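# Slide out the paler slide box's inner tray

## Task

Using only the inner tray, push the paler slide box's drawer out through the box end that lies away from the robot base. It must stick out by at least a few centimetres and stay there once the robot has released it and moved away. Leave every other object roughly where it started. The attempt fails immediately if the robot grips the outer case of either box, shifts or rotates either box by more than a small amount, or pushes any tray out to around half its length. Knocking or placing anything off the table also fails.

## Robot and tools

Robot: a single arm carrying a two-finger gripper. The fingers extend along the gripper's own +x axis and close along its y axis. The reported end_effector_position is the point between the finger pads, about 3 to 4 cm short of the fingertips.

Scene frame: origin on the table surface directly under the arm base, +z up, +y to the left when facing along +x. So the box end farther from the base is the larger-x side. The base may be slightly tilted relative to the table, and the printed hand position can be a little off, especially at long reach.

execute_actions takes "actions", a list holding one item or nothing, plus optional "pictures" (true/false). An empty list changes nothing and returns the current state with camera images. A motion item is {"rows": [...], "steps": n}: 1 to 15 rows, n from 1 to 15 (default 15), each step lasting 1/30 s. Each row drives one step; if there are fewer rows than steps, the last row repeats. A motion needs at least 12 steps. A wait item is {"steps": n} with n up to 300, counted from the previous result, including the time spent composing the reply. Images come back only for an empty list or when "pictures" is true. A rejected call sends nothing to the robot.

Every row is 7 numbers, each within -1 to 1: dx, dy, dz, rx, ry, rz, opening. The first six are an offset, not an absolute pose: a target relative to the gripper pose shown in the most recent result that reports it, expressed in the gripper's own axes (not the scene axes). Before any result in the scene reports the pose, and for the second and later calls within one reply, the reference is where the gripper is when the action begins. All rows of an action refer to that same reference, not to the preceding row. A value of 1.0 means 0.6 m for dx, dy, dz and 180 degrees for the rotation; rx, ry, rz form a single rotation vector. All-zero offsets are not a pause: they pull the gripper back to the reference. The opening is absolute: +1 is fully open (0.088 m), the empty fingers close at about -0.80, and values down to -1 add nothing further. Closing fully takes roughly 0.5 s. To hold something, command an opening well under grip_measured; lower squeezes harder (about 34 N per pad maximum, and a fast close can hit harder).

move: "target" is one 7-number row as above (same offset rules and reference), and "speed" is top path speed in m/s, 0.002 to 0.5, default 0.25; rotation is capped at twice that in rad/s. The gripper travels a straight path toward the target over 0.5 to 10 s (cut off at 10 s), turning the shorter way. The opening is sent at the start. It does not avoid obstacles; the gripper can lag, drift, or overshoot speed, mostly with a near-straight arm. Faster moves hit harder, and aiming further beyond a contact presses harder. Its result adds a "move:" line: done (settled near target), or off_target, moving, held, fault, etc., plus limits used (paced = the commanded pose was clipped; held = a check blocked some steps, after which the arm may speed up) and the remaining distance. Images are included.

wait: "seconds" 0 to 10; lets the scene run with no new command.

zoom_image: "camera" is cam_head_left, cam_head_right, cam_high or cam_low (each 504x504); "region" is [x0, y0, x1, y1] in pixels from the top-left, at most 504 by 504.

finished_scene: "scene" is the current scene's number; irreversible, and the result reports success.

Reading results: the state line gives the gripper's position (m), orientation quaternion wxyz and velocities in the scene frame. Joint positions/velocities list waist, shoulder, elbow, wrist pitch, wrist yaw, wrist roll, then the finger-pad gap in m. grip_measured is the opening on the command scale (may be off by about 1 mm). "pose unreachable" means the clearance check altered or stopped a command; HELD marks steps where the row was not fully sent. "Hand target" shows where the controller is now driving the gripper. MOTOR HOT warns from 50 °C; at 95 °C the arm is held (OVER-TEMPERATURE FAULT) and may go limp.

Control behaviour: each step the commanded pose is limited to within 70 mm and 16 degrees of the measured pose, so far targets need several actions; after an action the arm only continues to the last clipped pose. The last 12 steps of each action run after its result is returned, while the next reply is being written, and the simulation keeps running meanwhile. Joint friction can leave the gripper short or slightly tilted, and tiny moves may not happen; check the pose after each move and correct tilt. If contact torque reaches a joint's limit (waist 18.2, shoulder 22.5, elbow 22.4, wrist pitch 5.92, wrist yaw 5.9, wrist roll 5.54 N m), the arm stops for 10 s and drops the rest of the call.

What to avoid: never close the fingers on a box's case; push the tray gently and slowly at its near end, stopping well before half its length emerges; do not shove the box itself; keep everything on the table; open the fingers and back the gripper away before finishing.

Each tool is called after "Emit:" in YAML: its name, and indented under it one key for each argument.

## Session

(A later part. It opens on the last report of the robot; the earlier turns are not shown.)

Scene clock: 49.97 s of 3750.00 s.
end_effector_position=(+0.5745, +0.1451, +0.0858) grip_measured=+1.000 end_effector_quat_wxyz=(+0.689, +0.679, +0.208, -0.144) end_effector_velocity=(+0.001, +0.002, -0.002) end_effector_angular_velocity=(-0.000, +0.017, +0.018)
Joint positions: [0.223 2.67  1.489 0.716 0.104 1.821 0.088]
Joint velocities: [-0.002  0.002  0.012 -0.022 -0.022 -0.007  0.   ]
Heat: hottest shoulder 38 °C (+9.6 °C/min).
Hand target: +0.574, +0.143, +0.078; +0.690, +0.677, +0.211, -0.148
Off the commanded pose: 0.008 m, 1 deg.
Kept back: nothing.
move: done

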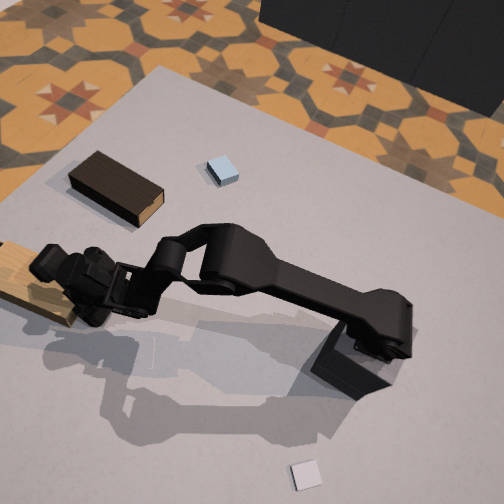

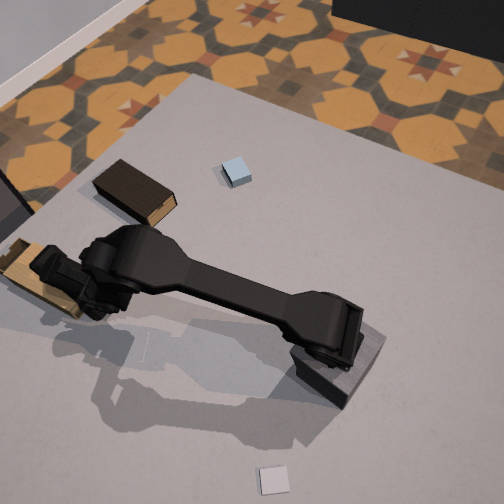

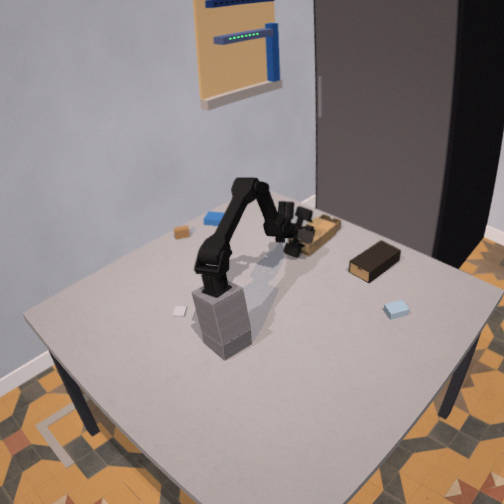

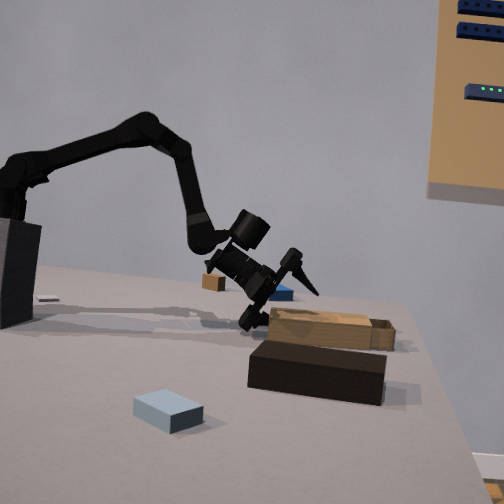

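Emit:
move:
  target: [-0.117, -0.0302, -0.0009, 0, 0, 0, 1.0]
  speed: 0.05

Emit:
move:
  target: [-0.15, 0.08, 0, 0, 0, 0, 1.0]
  speed: 0.15

Emit:
zoom_image:
  camera: "cam_high"
  region: [240, 180, 420, 300]

Emit:
zoom_image:
  camera: "cam_low"
  region: [170, 230, 420, 420]

Scene clock: 53.00 s of 3750.00 s.
end_effector_position=(+0.5065, +0.1378, +0.1012) grip_measured=+1.000 end_effector_quat_wxyz=(+0.690, +0.678, +0.209, -0.144) end_effector_velocity=(-0.006, -0.005, -0.004) end_effector_angular_velocity=(-0.020, +0.026, -0.010)
Joint positions: [0.25  2.497 1.115 0.912 0.127 1.83  0.088]
Joint velocities: [-0.002 -0.012 -0.022 -0.022  0.007 -0.007  0.   ]
Heat: hottest shoulder 38 °C (+9.1 °C/min).
Hand target: +0.505, +0.139, +0.104; +0.689, +0.679, +0.208, -0.143
Off the commanded pose: 0.003 m, 0 deg.
Kept back: nothing.
move: done

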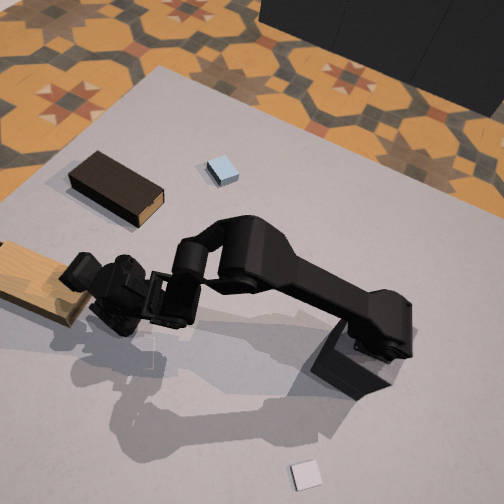

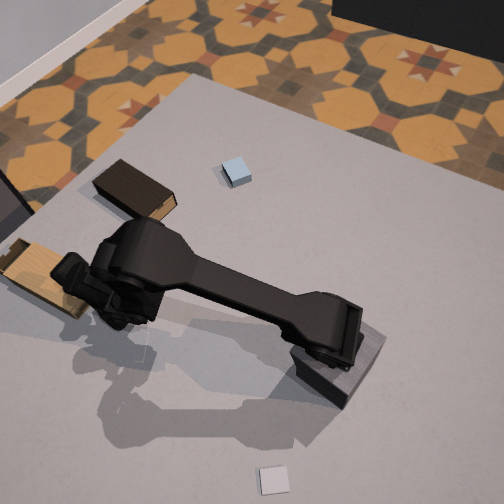

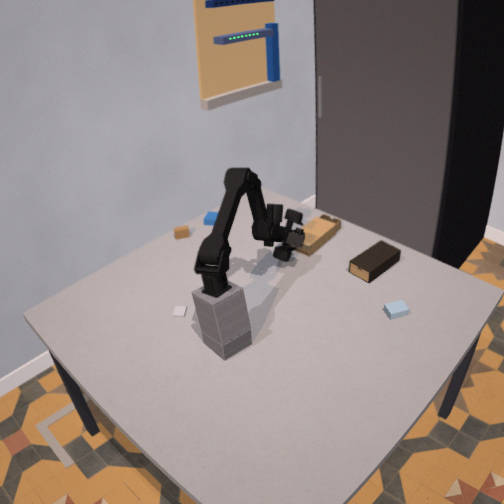

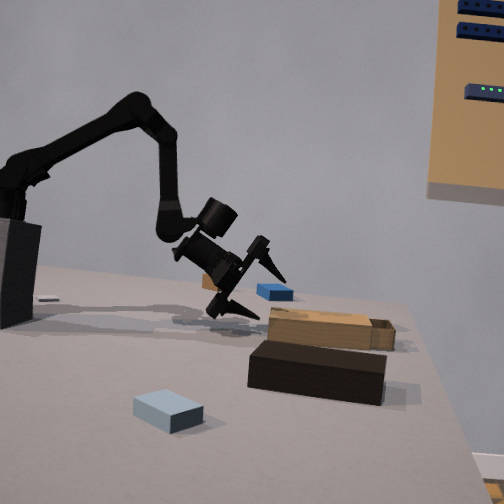

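Scene clock: 54.27 s of 3750.00 s.
end_effector_position=(+0.4539, +0.1325, +0.1856) grip_measured=+1.000 end_effector_quat_wxyz=(+0.690, +0.679, +0.207, -0.144) end_effector_velocity=(-0.001, +0.000, +0.005) end_effector_angular_velocity=(-0.004, +0.003, +0.007)
Joint positions: [0.247 2.094 0.809 0.817 0.127 1.83  0.088]
Joint velocities: [-0.002 -0.022 -0.002 -0.022 -0.007 -0.007  0.   ]
Heat: hottest shoulder 39 °C (+10.0 °C/min).
Hand target: +0.452, +0.131, +0.187; +0.690, +0.678, +0.209, -0.144
Off the commanded pose: 0.003 m, 0 deg.
Kept back: nothing.
move: done

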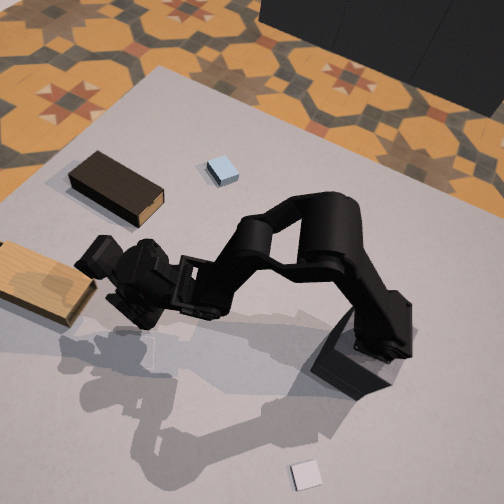

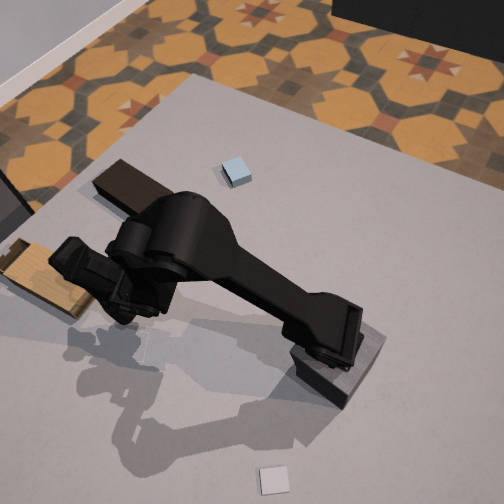

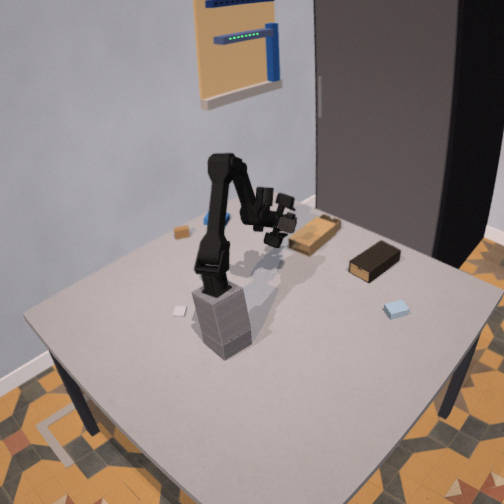

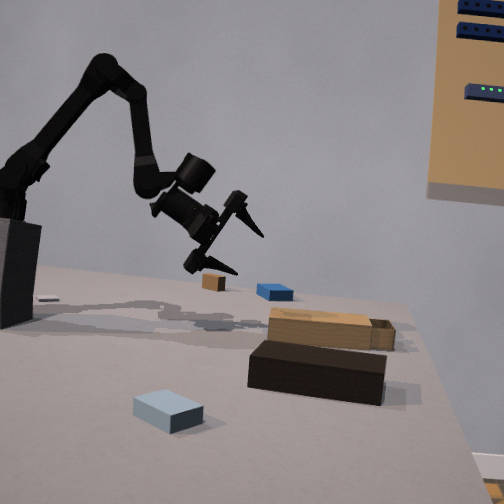

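Region (240, 180, 420, 300) of cam_high's 504x504 image, scaled by 2.800, with more detail than that image has.

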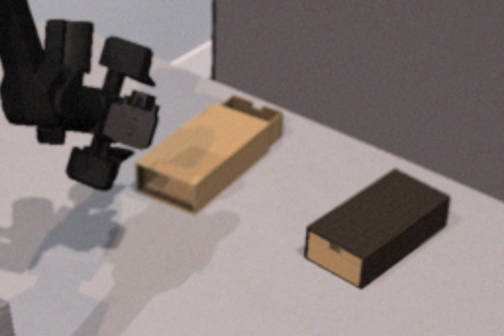

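Region (170, 230, 420, 420) of cam_low's 504x504 image, scaled by 2.016, with more detail than that image has; it fills the top 383 rows of this view, and the rest is white.

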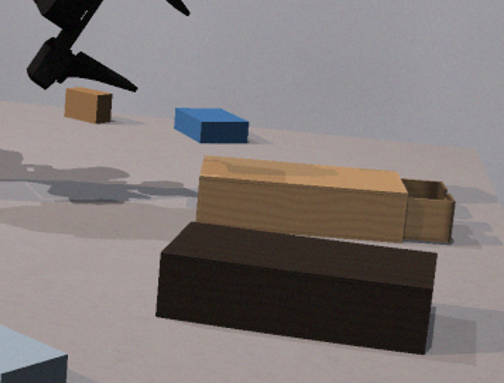

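The tray is now about 4.4 cm out of the far end, the outer case hasn't moved, and the gripper is clear of the box.

Emit:
finished_scene:
  scene: 1

The scene is finished: the task was done.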